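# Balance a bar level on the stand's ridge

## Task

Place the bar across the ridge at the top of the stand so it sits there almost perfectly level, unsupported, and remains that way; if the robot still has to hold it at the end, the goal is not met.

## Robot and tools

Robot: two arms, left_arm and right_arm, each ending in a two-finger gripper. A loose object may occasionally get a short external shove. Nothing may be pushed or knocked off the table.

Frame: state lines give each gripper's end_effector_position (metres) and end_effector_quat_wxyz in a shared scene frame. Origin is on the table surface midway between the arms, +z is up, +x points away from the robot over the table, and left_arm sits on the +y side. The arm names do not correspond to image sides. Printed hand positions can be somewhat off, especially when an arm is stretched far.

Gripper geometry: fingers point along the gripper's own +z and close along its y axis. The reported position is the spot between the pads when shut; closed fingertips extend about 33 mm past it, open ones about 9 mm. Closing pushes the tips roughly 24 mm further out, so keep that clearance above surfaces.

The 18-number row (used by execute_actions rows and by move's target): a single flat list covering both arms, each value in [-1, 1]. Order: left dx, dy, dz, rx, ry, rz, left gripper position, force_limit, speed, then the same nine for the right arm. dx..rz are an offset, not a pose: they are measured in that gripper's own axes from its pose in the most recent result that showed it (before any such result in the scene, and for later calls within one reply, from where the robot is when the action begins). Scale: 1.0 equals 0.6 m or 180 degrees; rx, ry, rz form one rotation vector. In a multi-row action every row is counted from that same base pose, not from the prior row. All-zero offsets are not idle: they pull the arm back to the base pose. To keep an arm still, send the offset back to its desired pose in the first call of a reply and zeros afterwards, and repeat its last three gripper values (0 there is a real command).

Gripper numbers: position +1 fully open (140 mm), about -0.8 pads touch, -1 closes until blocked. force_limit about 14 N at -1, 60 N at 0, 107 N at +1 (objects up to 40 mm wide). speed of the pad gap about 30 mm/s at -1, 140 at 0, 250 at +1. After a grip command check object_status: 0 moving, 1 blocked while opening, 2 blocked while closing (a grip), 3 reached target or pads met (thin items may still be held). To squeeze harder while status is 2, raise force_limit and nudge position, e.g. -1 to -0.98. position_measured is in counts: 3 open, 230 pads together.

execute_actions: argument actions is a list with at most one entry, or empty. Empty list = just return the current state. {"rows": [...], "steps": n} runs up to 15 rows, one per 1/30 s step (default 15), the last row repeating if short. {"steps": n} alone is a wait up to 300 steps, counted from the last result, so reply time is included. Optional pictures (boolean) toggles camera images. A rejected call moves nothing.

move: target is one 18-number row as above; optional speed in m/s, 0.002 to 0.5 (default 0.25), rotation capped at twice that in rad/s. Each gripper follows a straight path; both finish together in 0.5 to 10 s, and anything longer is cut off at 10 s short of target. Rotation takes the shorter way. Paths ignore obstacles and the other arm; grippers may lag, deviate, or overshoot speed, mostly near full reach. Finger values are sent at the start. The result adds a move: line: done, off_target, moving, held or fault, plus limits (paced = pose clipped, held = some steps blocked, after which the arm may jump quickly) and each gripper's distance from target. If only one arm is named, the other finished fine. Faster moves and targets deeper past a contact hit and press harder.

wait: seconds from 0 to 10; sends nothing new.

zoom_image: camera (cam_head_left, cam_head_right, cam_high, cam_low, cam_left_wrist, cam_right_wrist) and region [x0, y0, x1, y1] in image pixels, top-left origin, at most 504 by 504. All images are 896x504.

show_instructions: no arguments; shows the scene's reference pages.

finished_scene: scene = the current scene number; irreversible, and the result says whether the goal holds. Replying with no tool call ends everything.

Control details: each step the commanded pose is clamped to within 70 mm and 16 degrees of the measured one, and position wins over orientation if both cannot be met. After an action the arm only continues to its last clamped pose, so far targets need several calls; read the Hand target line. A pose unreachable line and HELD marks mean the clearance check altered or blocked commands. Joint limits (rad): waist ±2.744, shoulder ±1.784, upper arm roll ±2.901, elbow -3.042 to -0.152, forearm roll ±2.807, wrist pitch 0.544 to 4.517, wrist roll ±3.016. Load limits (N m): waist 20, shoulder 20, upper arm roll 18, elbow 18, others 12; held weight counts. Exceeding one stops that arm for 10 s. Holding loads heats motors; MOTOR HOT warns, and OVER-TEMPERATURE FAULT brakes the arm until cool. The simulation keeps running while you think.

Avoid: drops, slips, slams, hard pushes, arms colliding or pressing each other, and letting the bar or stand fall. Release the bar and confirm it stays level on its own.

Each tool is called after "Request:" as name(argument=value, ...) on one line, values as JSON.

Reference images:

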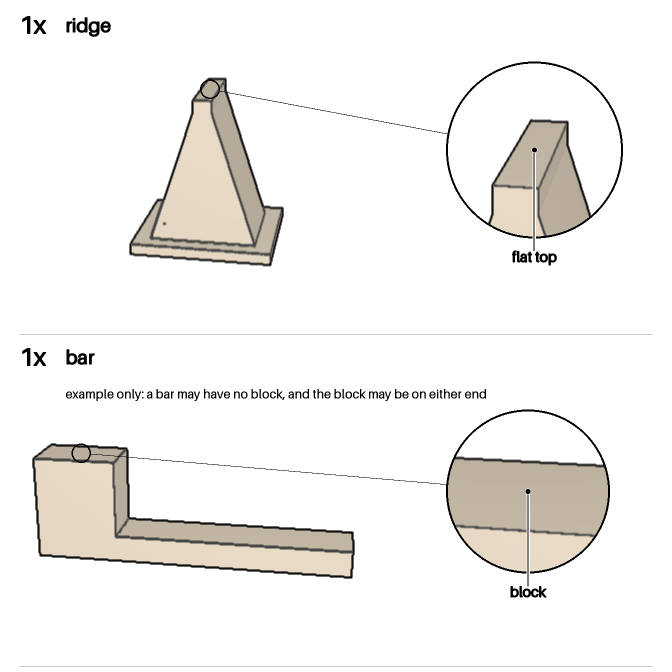

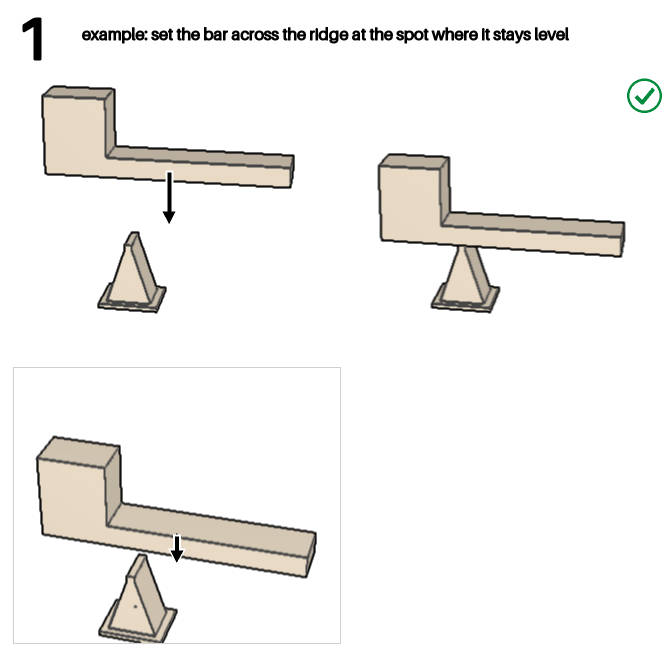

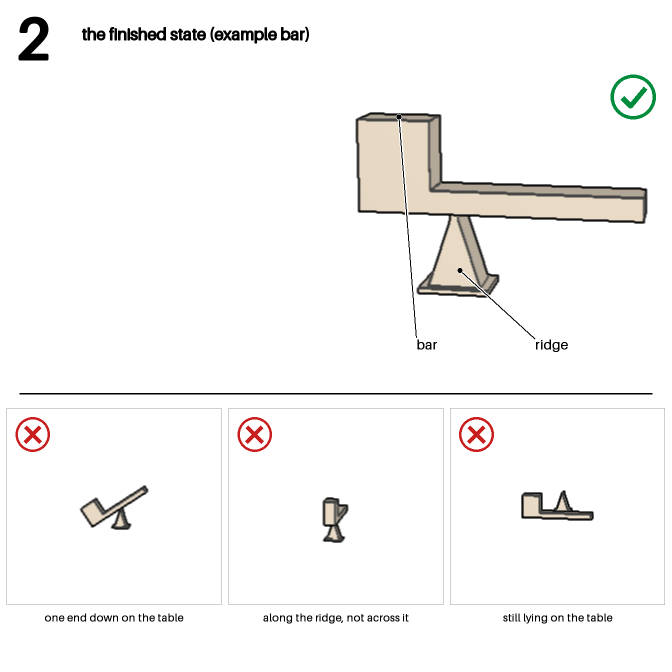

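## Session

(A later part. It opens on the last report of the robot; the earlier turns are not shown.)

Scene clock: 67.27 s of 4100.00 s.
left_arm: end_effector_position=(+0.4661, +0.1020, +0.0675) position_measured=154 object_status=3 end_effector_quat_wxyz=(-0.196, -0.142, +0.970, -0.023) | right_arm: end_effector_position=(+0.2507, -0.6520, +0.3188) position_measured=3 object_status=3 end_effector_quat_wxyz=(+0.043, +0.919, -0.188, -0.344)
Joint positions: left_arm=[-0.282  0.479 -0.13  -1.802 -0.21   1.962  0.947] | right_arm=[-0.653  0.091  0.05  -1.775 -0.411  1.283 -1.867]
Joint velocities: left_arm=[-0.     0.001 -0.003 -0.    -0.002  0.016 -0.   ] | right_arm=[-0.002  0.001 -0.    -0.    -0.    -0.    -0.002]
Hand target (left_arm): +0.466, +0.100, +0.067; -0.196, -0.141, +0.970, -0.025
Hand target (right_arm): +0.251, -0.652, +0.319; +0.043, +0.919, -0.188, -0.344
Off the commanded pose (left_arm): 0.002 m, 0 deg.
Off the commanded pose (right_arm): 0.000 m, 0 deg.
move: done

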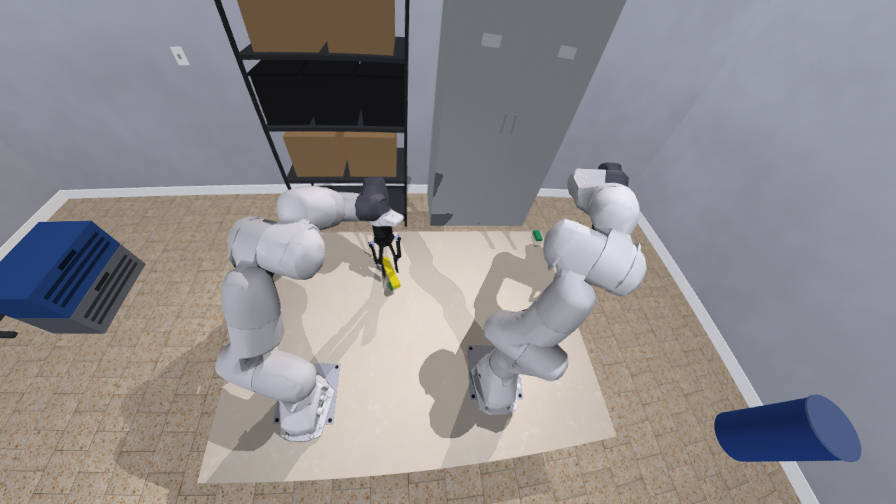

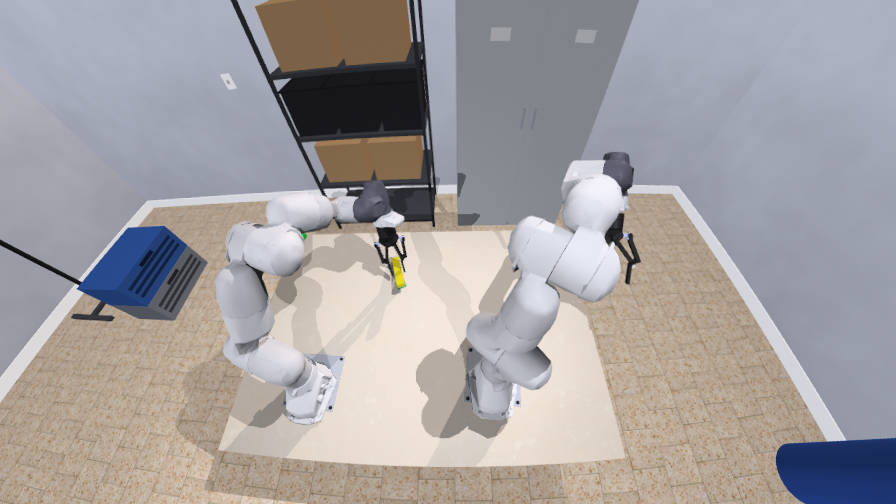

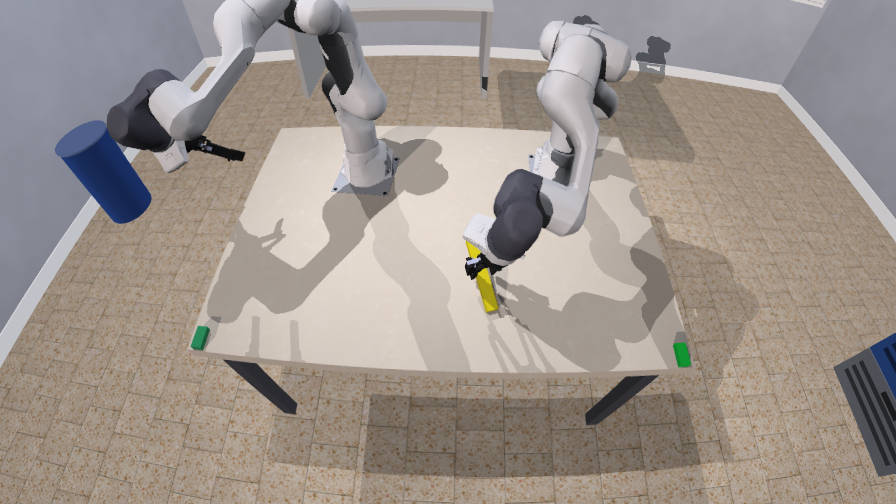

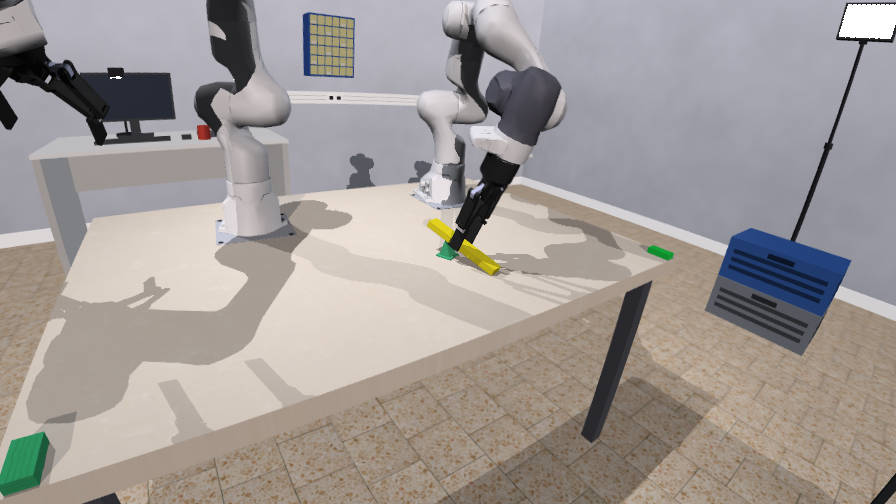

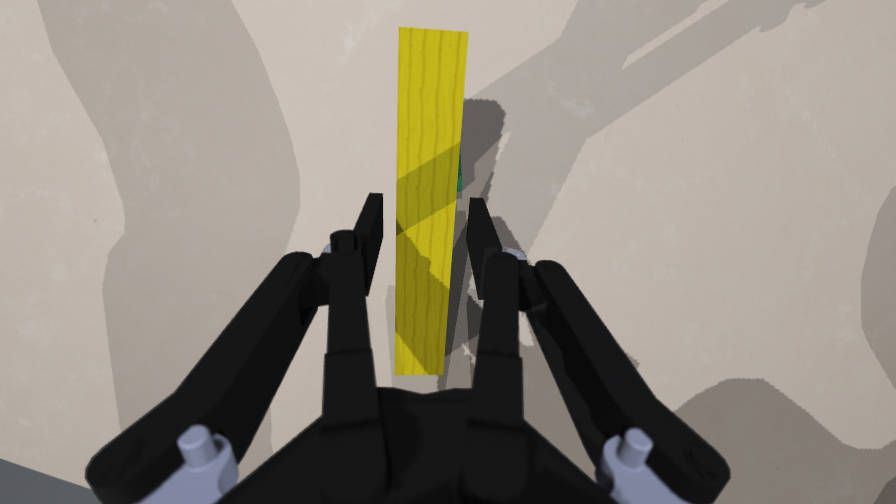

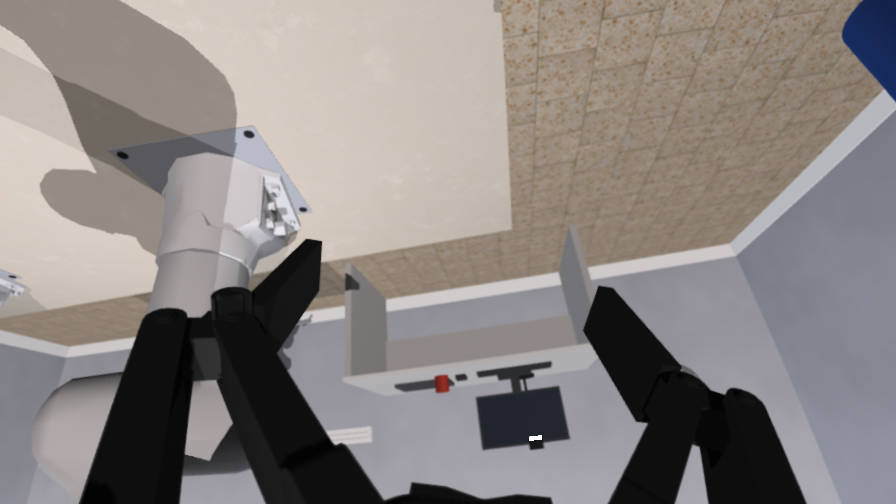

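Request:
move(target=[-0.033,0,-0.004,0,0,0,-0.2,-0.3,0,0,0,0,0,0,0,1,0,0], speed=0.04)

Request:
move(target=[0,0,0,0,0,0,-1,-0.3,-0.5,0,0,0,0,0,0,1,0,0])

Request:
move(target=[0.03,0,-0.07,0,-0.122,0,-1,-0.3,-0.5,0,0,0,0,0,0,1,0,0], speed=0.08)

Scene clock: 70.80 s of 4100.00 s.
left_arm: end_effector_position=(+0.4843, +0.1056, +0.0625) position_measured=154 object_status=3 end_effector_quat_wxyz=(-0.196, -0.145, +0.969, -0.025) | right_arm: end_effector_position=(+0.2507, -0.6520, +0.3188) position_measured=3 object_status=3 end_effector_quat_wxyz=(+0.043, +0.919, -0.188, -0.344)
Joint positions: left_arm=[-0.271  0.526 -0.123 -1.739 -0.204  1.945  0.954] | right_arm=[-0.653  0.091  0.05  -1.775 -0.411  1.283 -1.867]
Joint velocities: left_arm=[ 0.001  0.001  0.001  0.005  0.003 -0.009  0.005] | right_arm=[-0.001 -0.001 -0.001  0.002  0.    -0.001  0.001]
Hand target (left_arm): +0.484, +0.108, +0.062; -0.196, -0.142, +0.970, -0.023
Hand target (right_arm): +0.251, -0.652, +0.319; +0.043, +0.919, -0.188, -0.344
Off the commanded pose (left_arm): 0.002 m, 0 deg.
Off the commanded pose (right_arm): 0.000 m, 0 deg.
move: done

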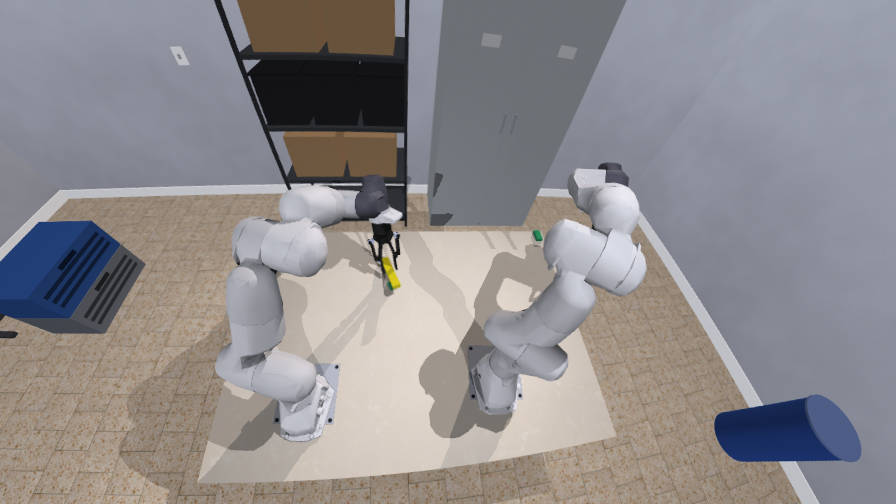

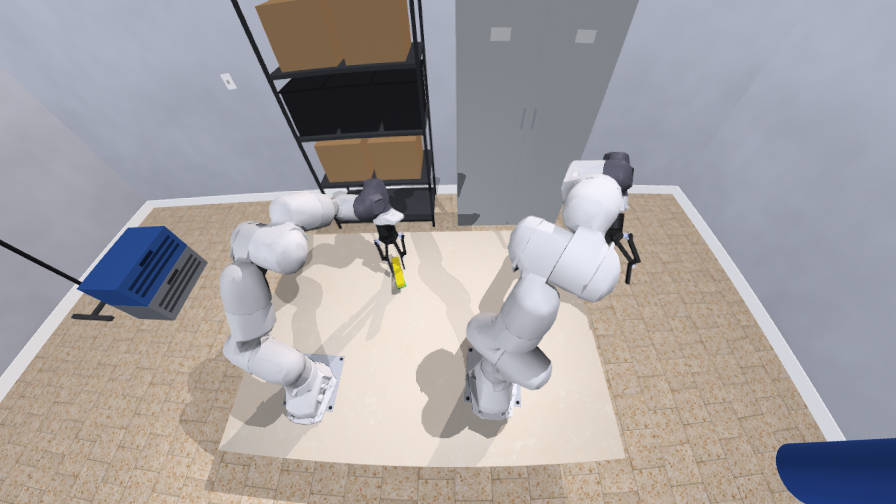

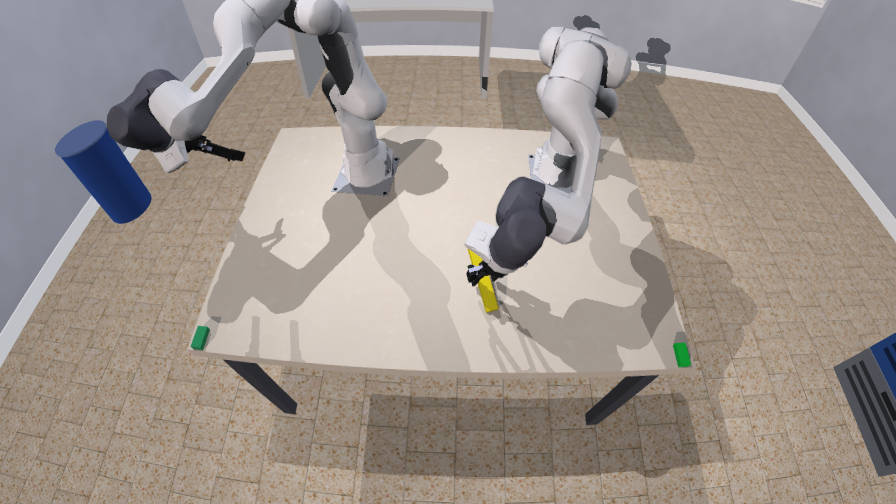

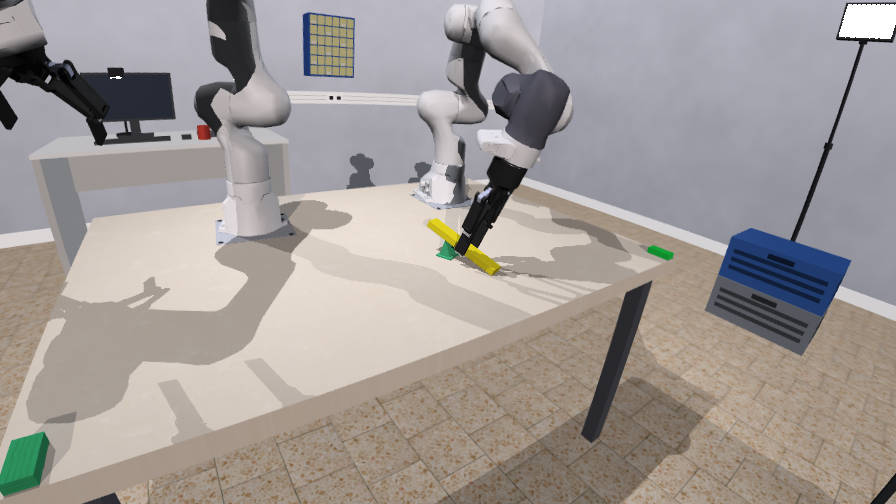

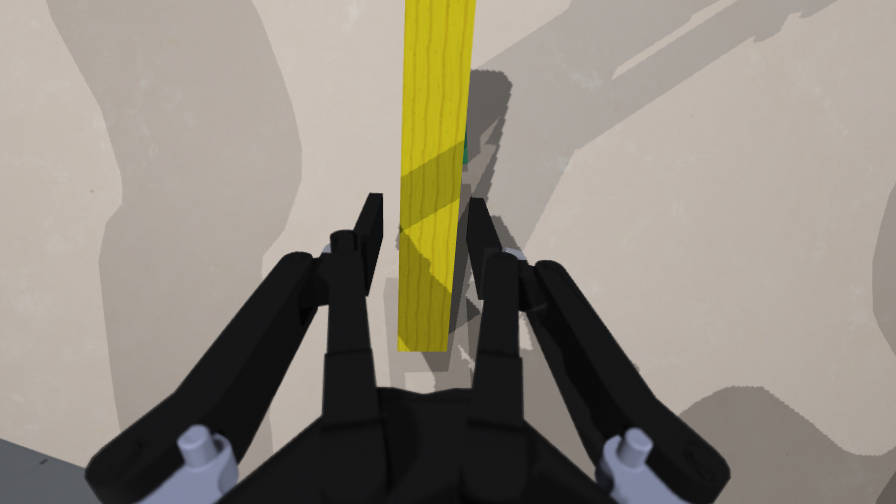

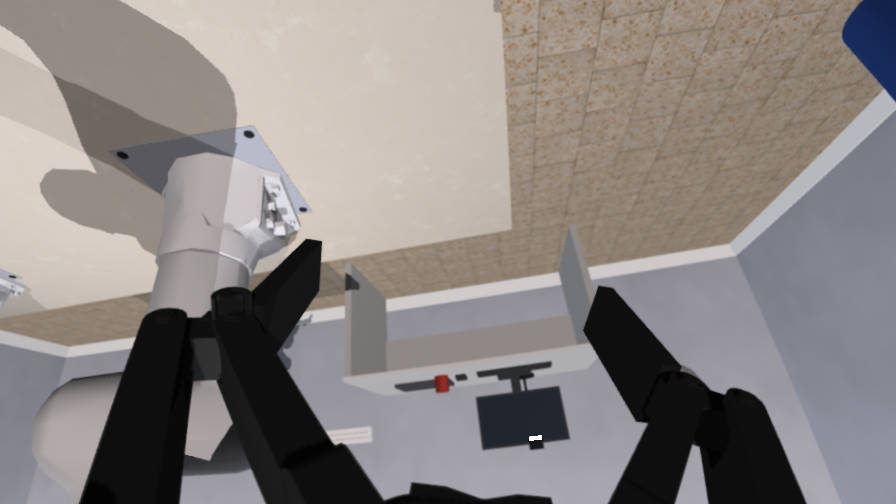

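Scene clock: 71.30 s of 4100.00 s.
left_arm: end_effector_position=(+0.4844, +0.1056, +0.0627) position_measured=184 object_status=2 end_effector_quat_wxyz=(-0.196, -0.145, +0.970, -0.025) | right_arm: end_effector_position=(+0.2507, -0.6520, +0.3188) position_measured=3 object_status=3 end_effector_quat_wxyz=(+0.043, +0.919, -0.188, -0.344)
Joint positions: left_arm=[-0.271  0.525 -0.123 -1.739 -0.204  1.945  0.954] | right_arm=[-0.653  0.091  0.05  -1.775 -0.411  1.283 -1.867]
Joint velocities: left_arm=[-0.001 -0.001  0.001 -0.001  0.     0.     0.001] | right_arm=[-0.     0.    -0.001 -0.    -0.     0.    -0.002]
Hand target (left_arm): +0.484, +0.106, +0.063; -0.196, -0.145, +0.969, -0.025
Hand target (right_arm): +0.251, -0.652, +0.319; +0.043, +0.919, -0.188, -0.344
Off the commanded pose (left_arm): 0.000 m, 0 deg.
Off the commanded pose (right_arm): 0.000 m, 0 deg.
move: done

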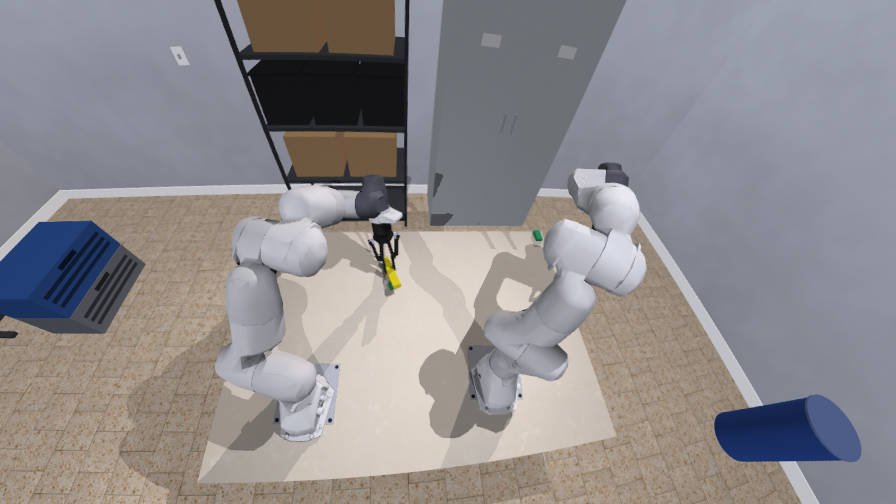

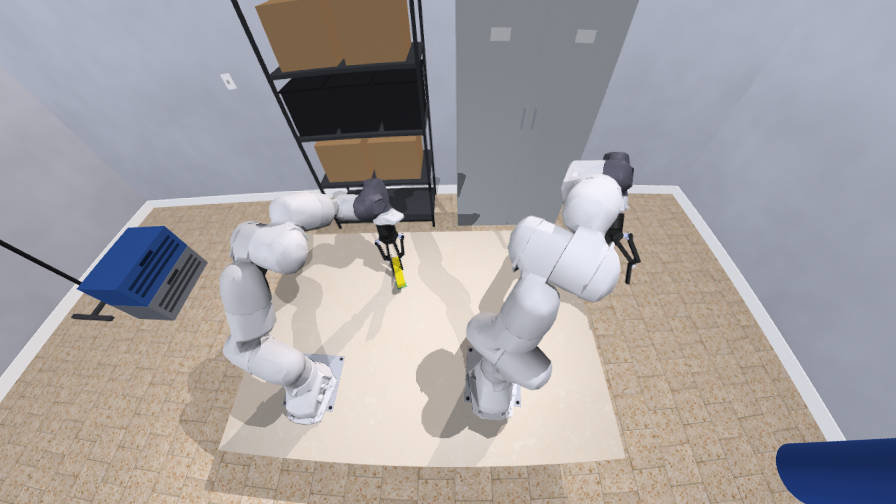

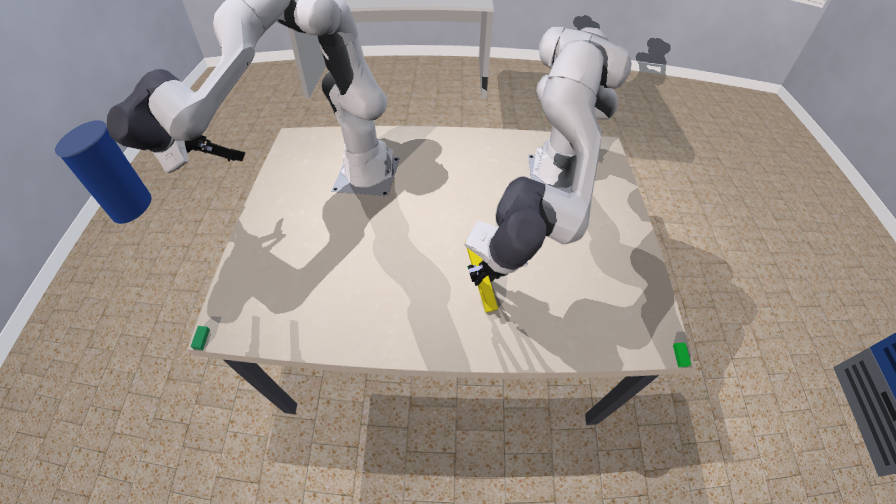

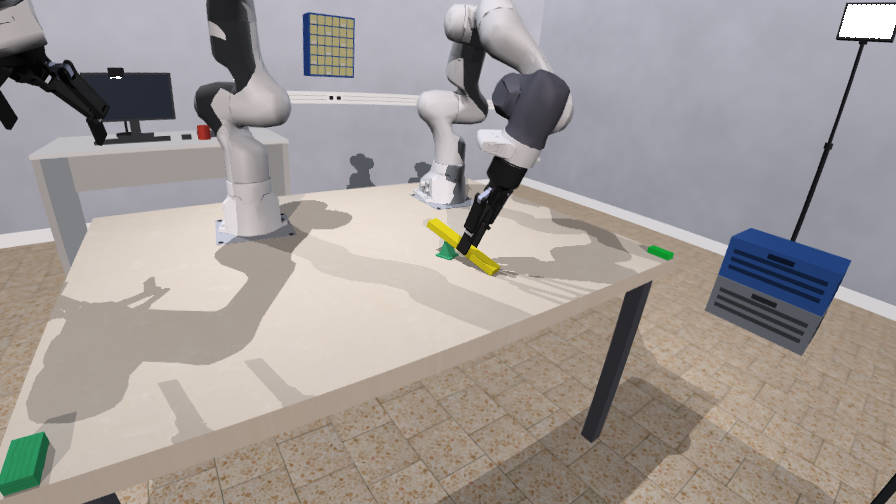

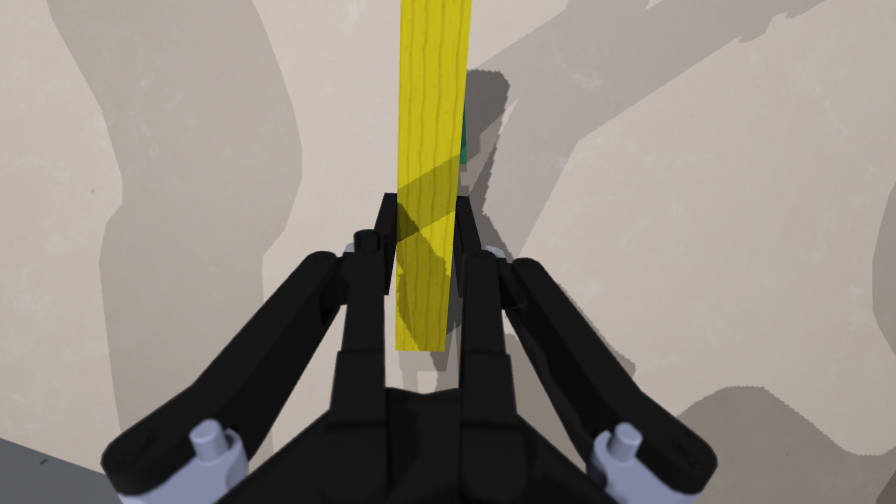

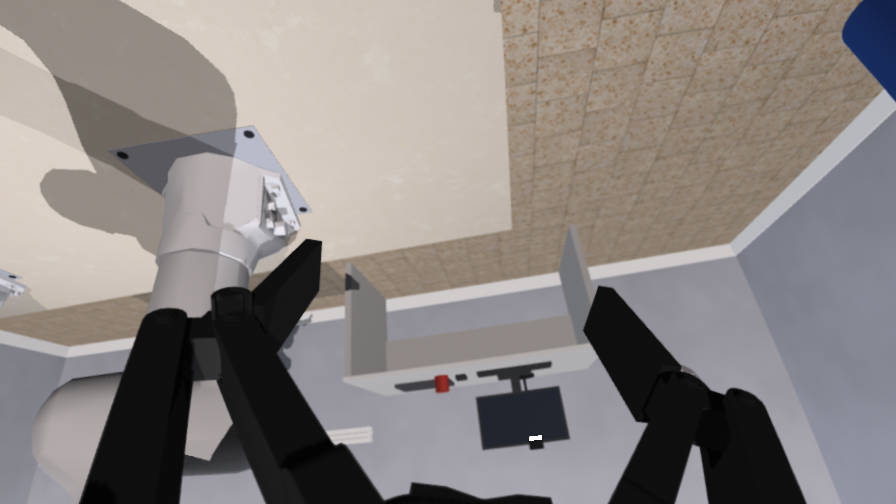

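Scene clock: 74.17 s of 4100.00 s.
left_arm: end_effector_position=(+0.4829, +0.1056, +0.1065) position_measured=184 object_status=2 end_effector_quat_wxyz=(-0.010, -0.143, +0.990, +0.007) | right_arm: end_effector_position=(+0.2507, -0.6520, +0.3188) position_measured=3 object_status=3 end_effector_quat_wxyz=(+0.043, +0.919, -0.188, -0.344)
Joint positions: left_arm=[-0.465  0.217 -0.038 -2.091  0.009  2.284  0.738] | right_arm=[-0.653  0.091  0.05  -1.775 -0.411  1.283 -1.867]
Joint velocities: left_arm=[-0.005  0.001  0.006  0.001  0.004  0.01  -0.032] | right_arm=[ 0.001 -0.001  0.001  0.    -0.    -0.001  0.   ]
Hand target (left_arm): +0.484, +0.106, +0.108; -0.006, -0.148, +0.989, +0.007
Hand target (right_arm): +0.251, -0.652, +0.319; +0.043, +0.919, -0.188, -0.344
Off the commanded pose (left_arm): 0.002 m, 1 deg.
Off the commanded pose (right_arm): 0.000 m, 0 deg.
move: done

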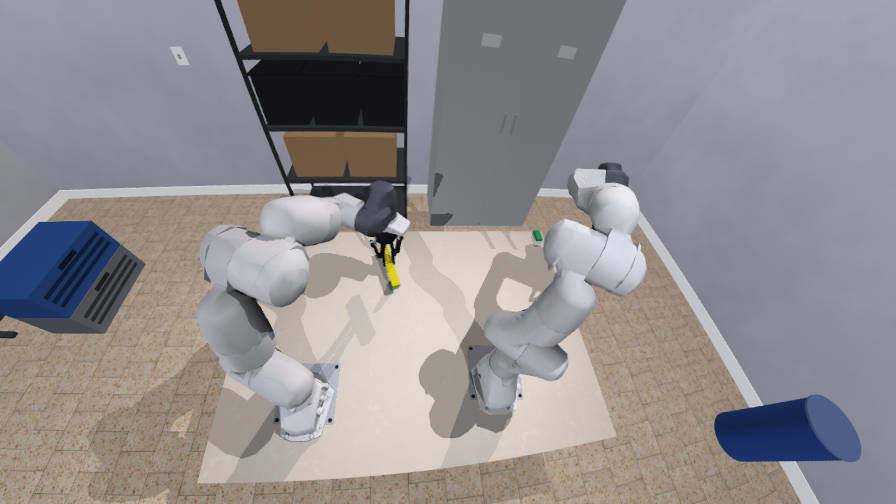

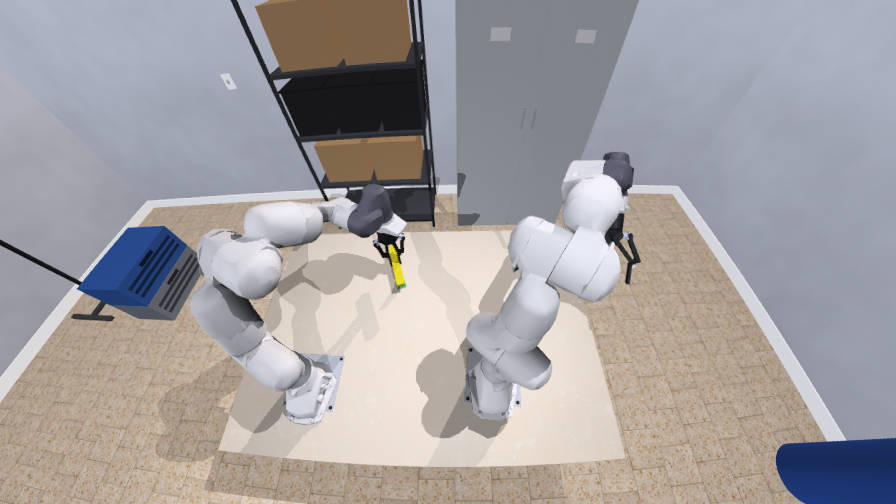

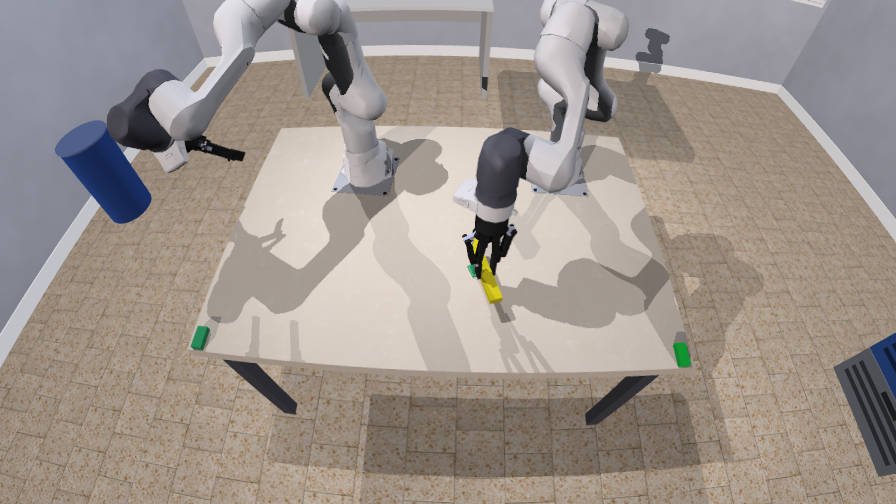

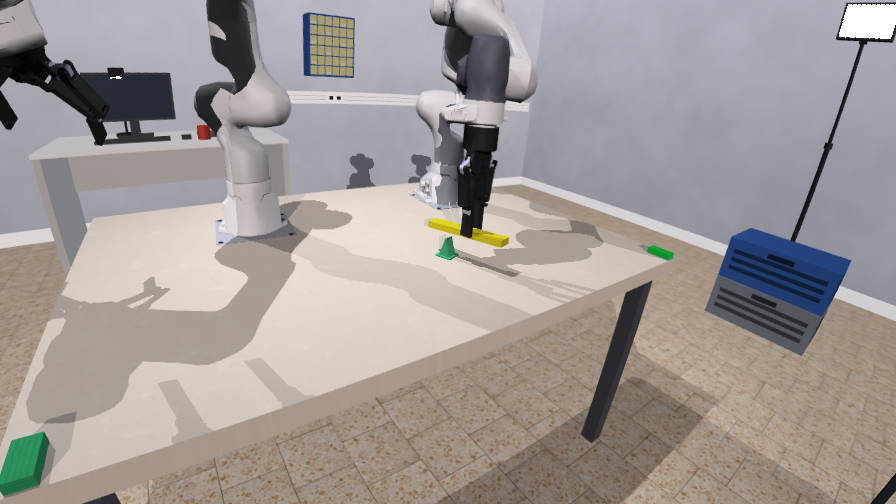

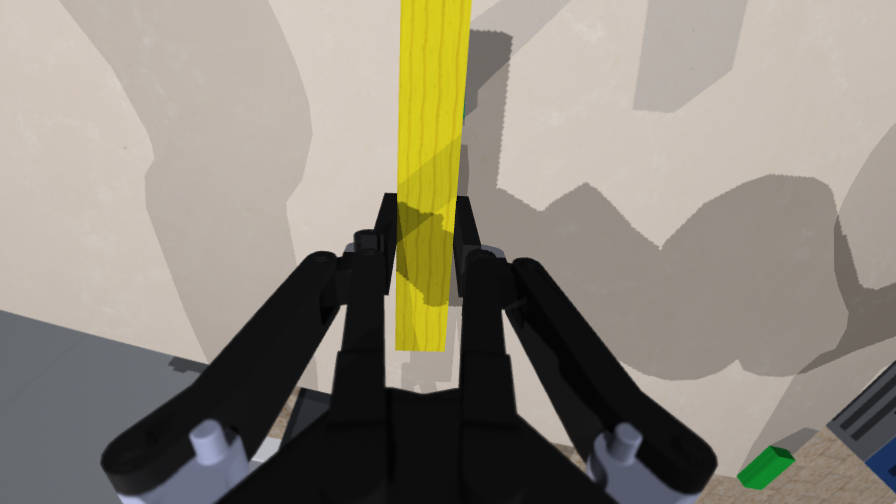

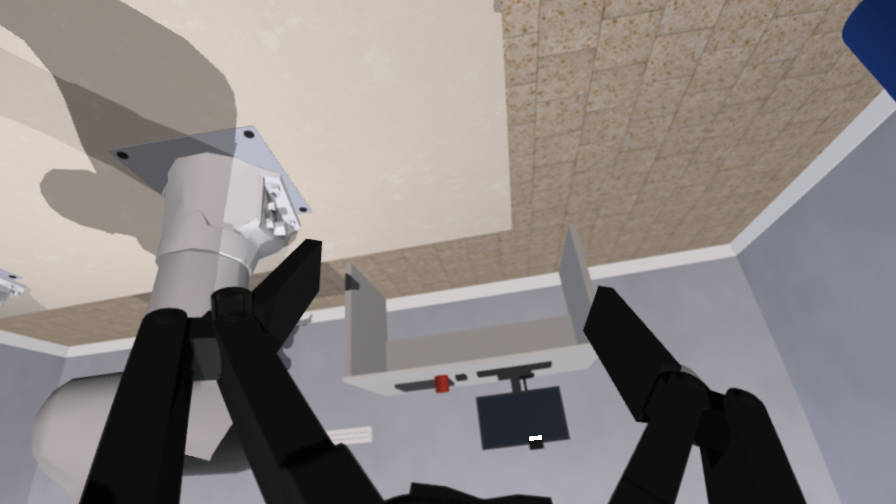

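Request:
move(target=[0.0963,0.003,0.022,0,0,0,-1,-0.3,-0.5,0,0,0,0,0,0,1,0,0], speed=0.08)

Request:
zoom_image(camera="cam_low", region=[390, 190, 510, 270])

Scene clock: 77.87 s of 4100.00 s.
left_arm: end_effector_position=(+0.4260, +0.0925, +0.0929) position_measured=184 object_status=2 end_effector_quat_wxyz=(-0.012, -0.137, +0.990, +0.010) | right_arm: end_effector_position=(+0.2507, -0.6520, +0.3188) position_measured=3 object_status=3 end_effector_quat_wxyz=(+0.043, +0.919, -0.188, -0.344)
Joint positions: left_arm=[-0.517  0.138 -0.062 -2.241  0.009  2.349  0.673] | right_arm=[-0.653  0.091  0.05  -1.775 -0.411  1.283 -1.867]
Joint velocities: left_arm=[ 0.    -0.002 -0.001 -0.003  0.001  0.016 -0.03 ] | right_arm=[-0.001  0.     0.    -0.    -0.001 -0.001  0.   ]
Hand target (left_arm): +0.427, +0.091, +0.094; -0.009, -0.143, +0.990, +0.007
Hand target (right_arm): +0.251, -0.652, +0.319; +0.043, +0.919, -0.188, -0.344
Off the commanded pose (left_arm): 0.002 m, 1 deg.
Off the commanded pose (right_arm): 0.000 m, 0 deg.
move: done

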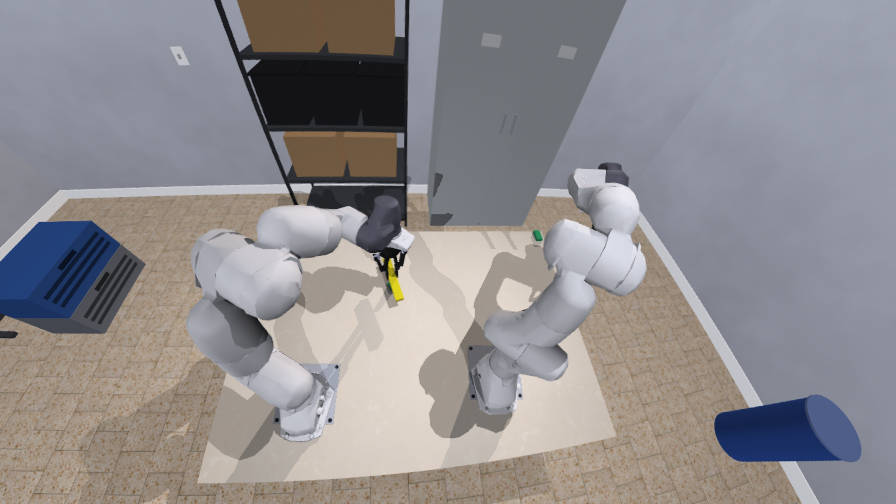

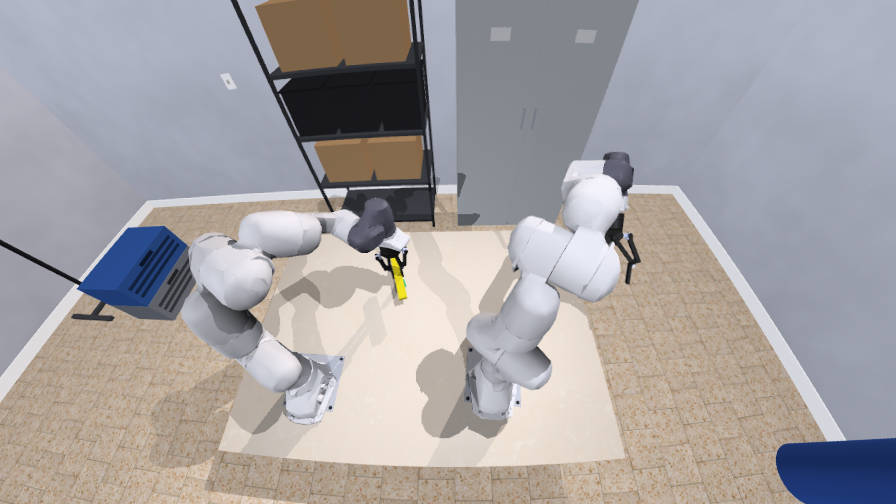

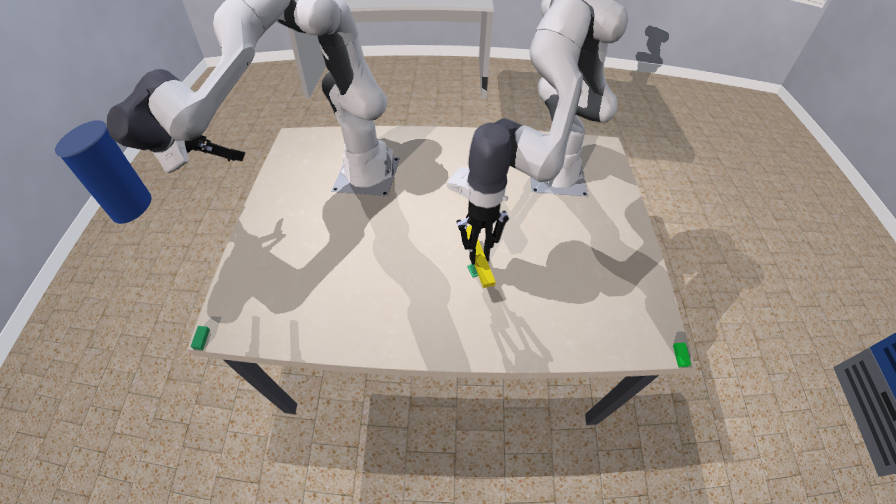

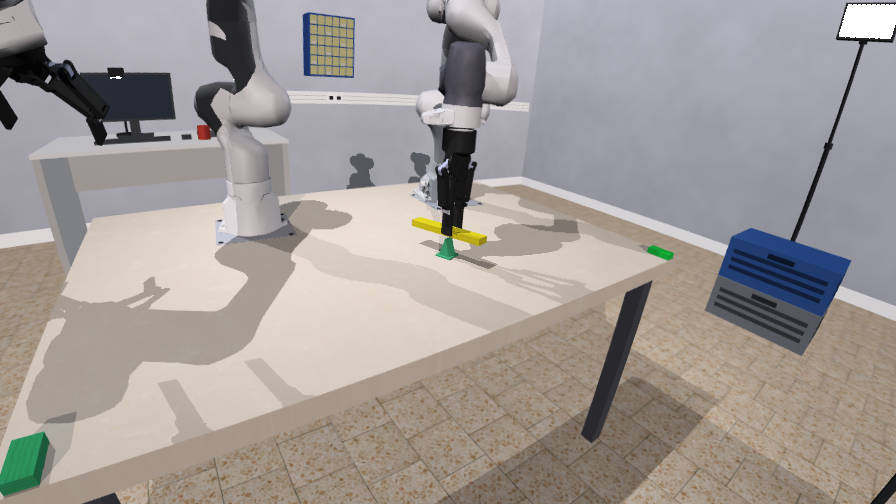

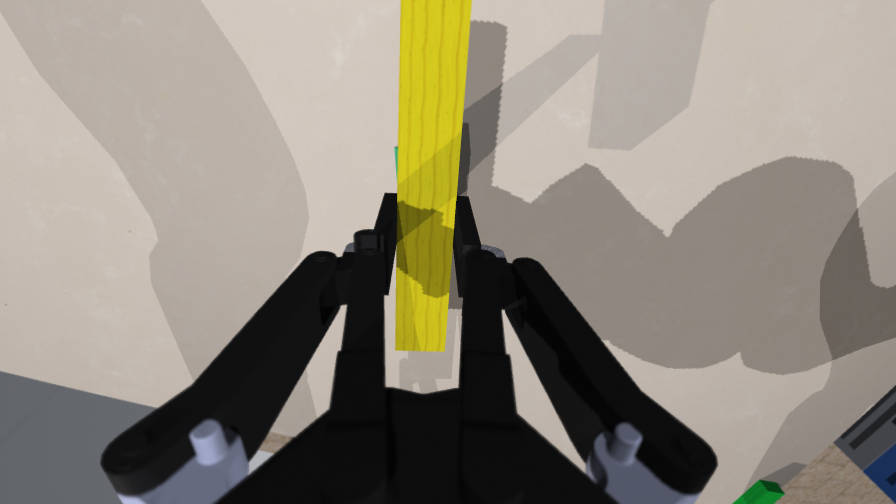

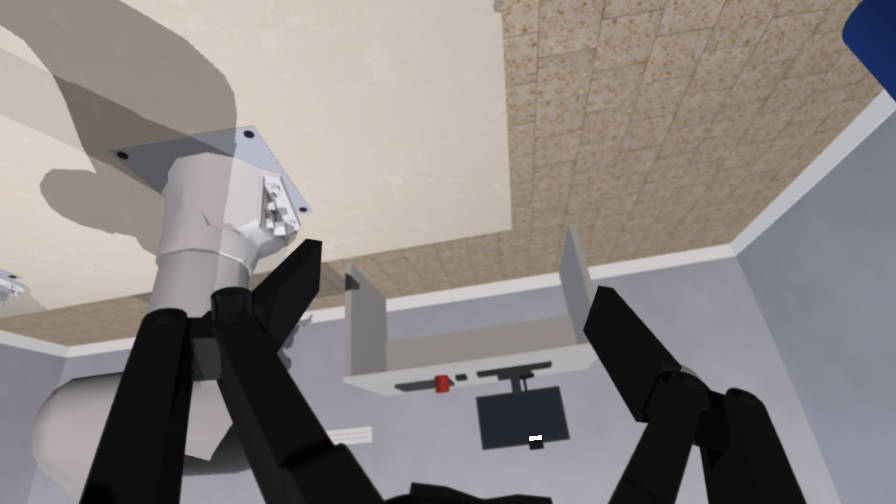

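Region (390, 190, 510, 270) of cam_low's 896x504 image, scaled by 4.200, with more detail than that image has.

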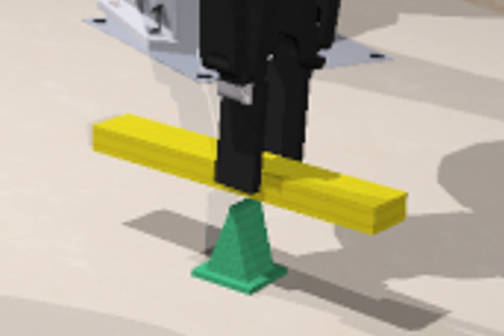

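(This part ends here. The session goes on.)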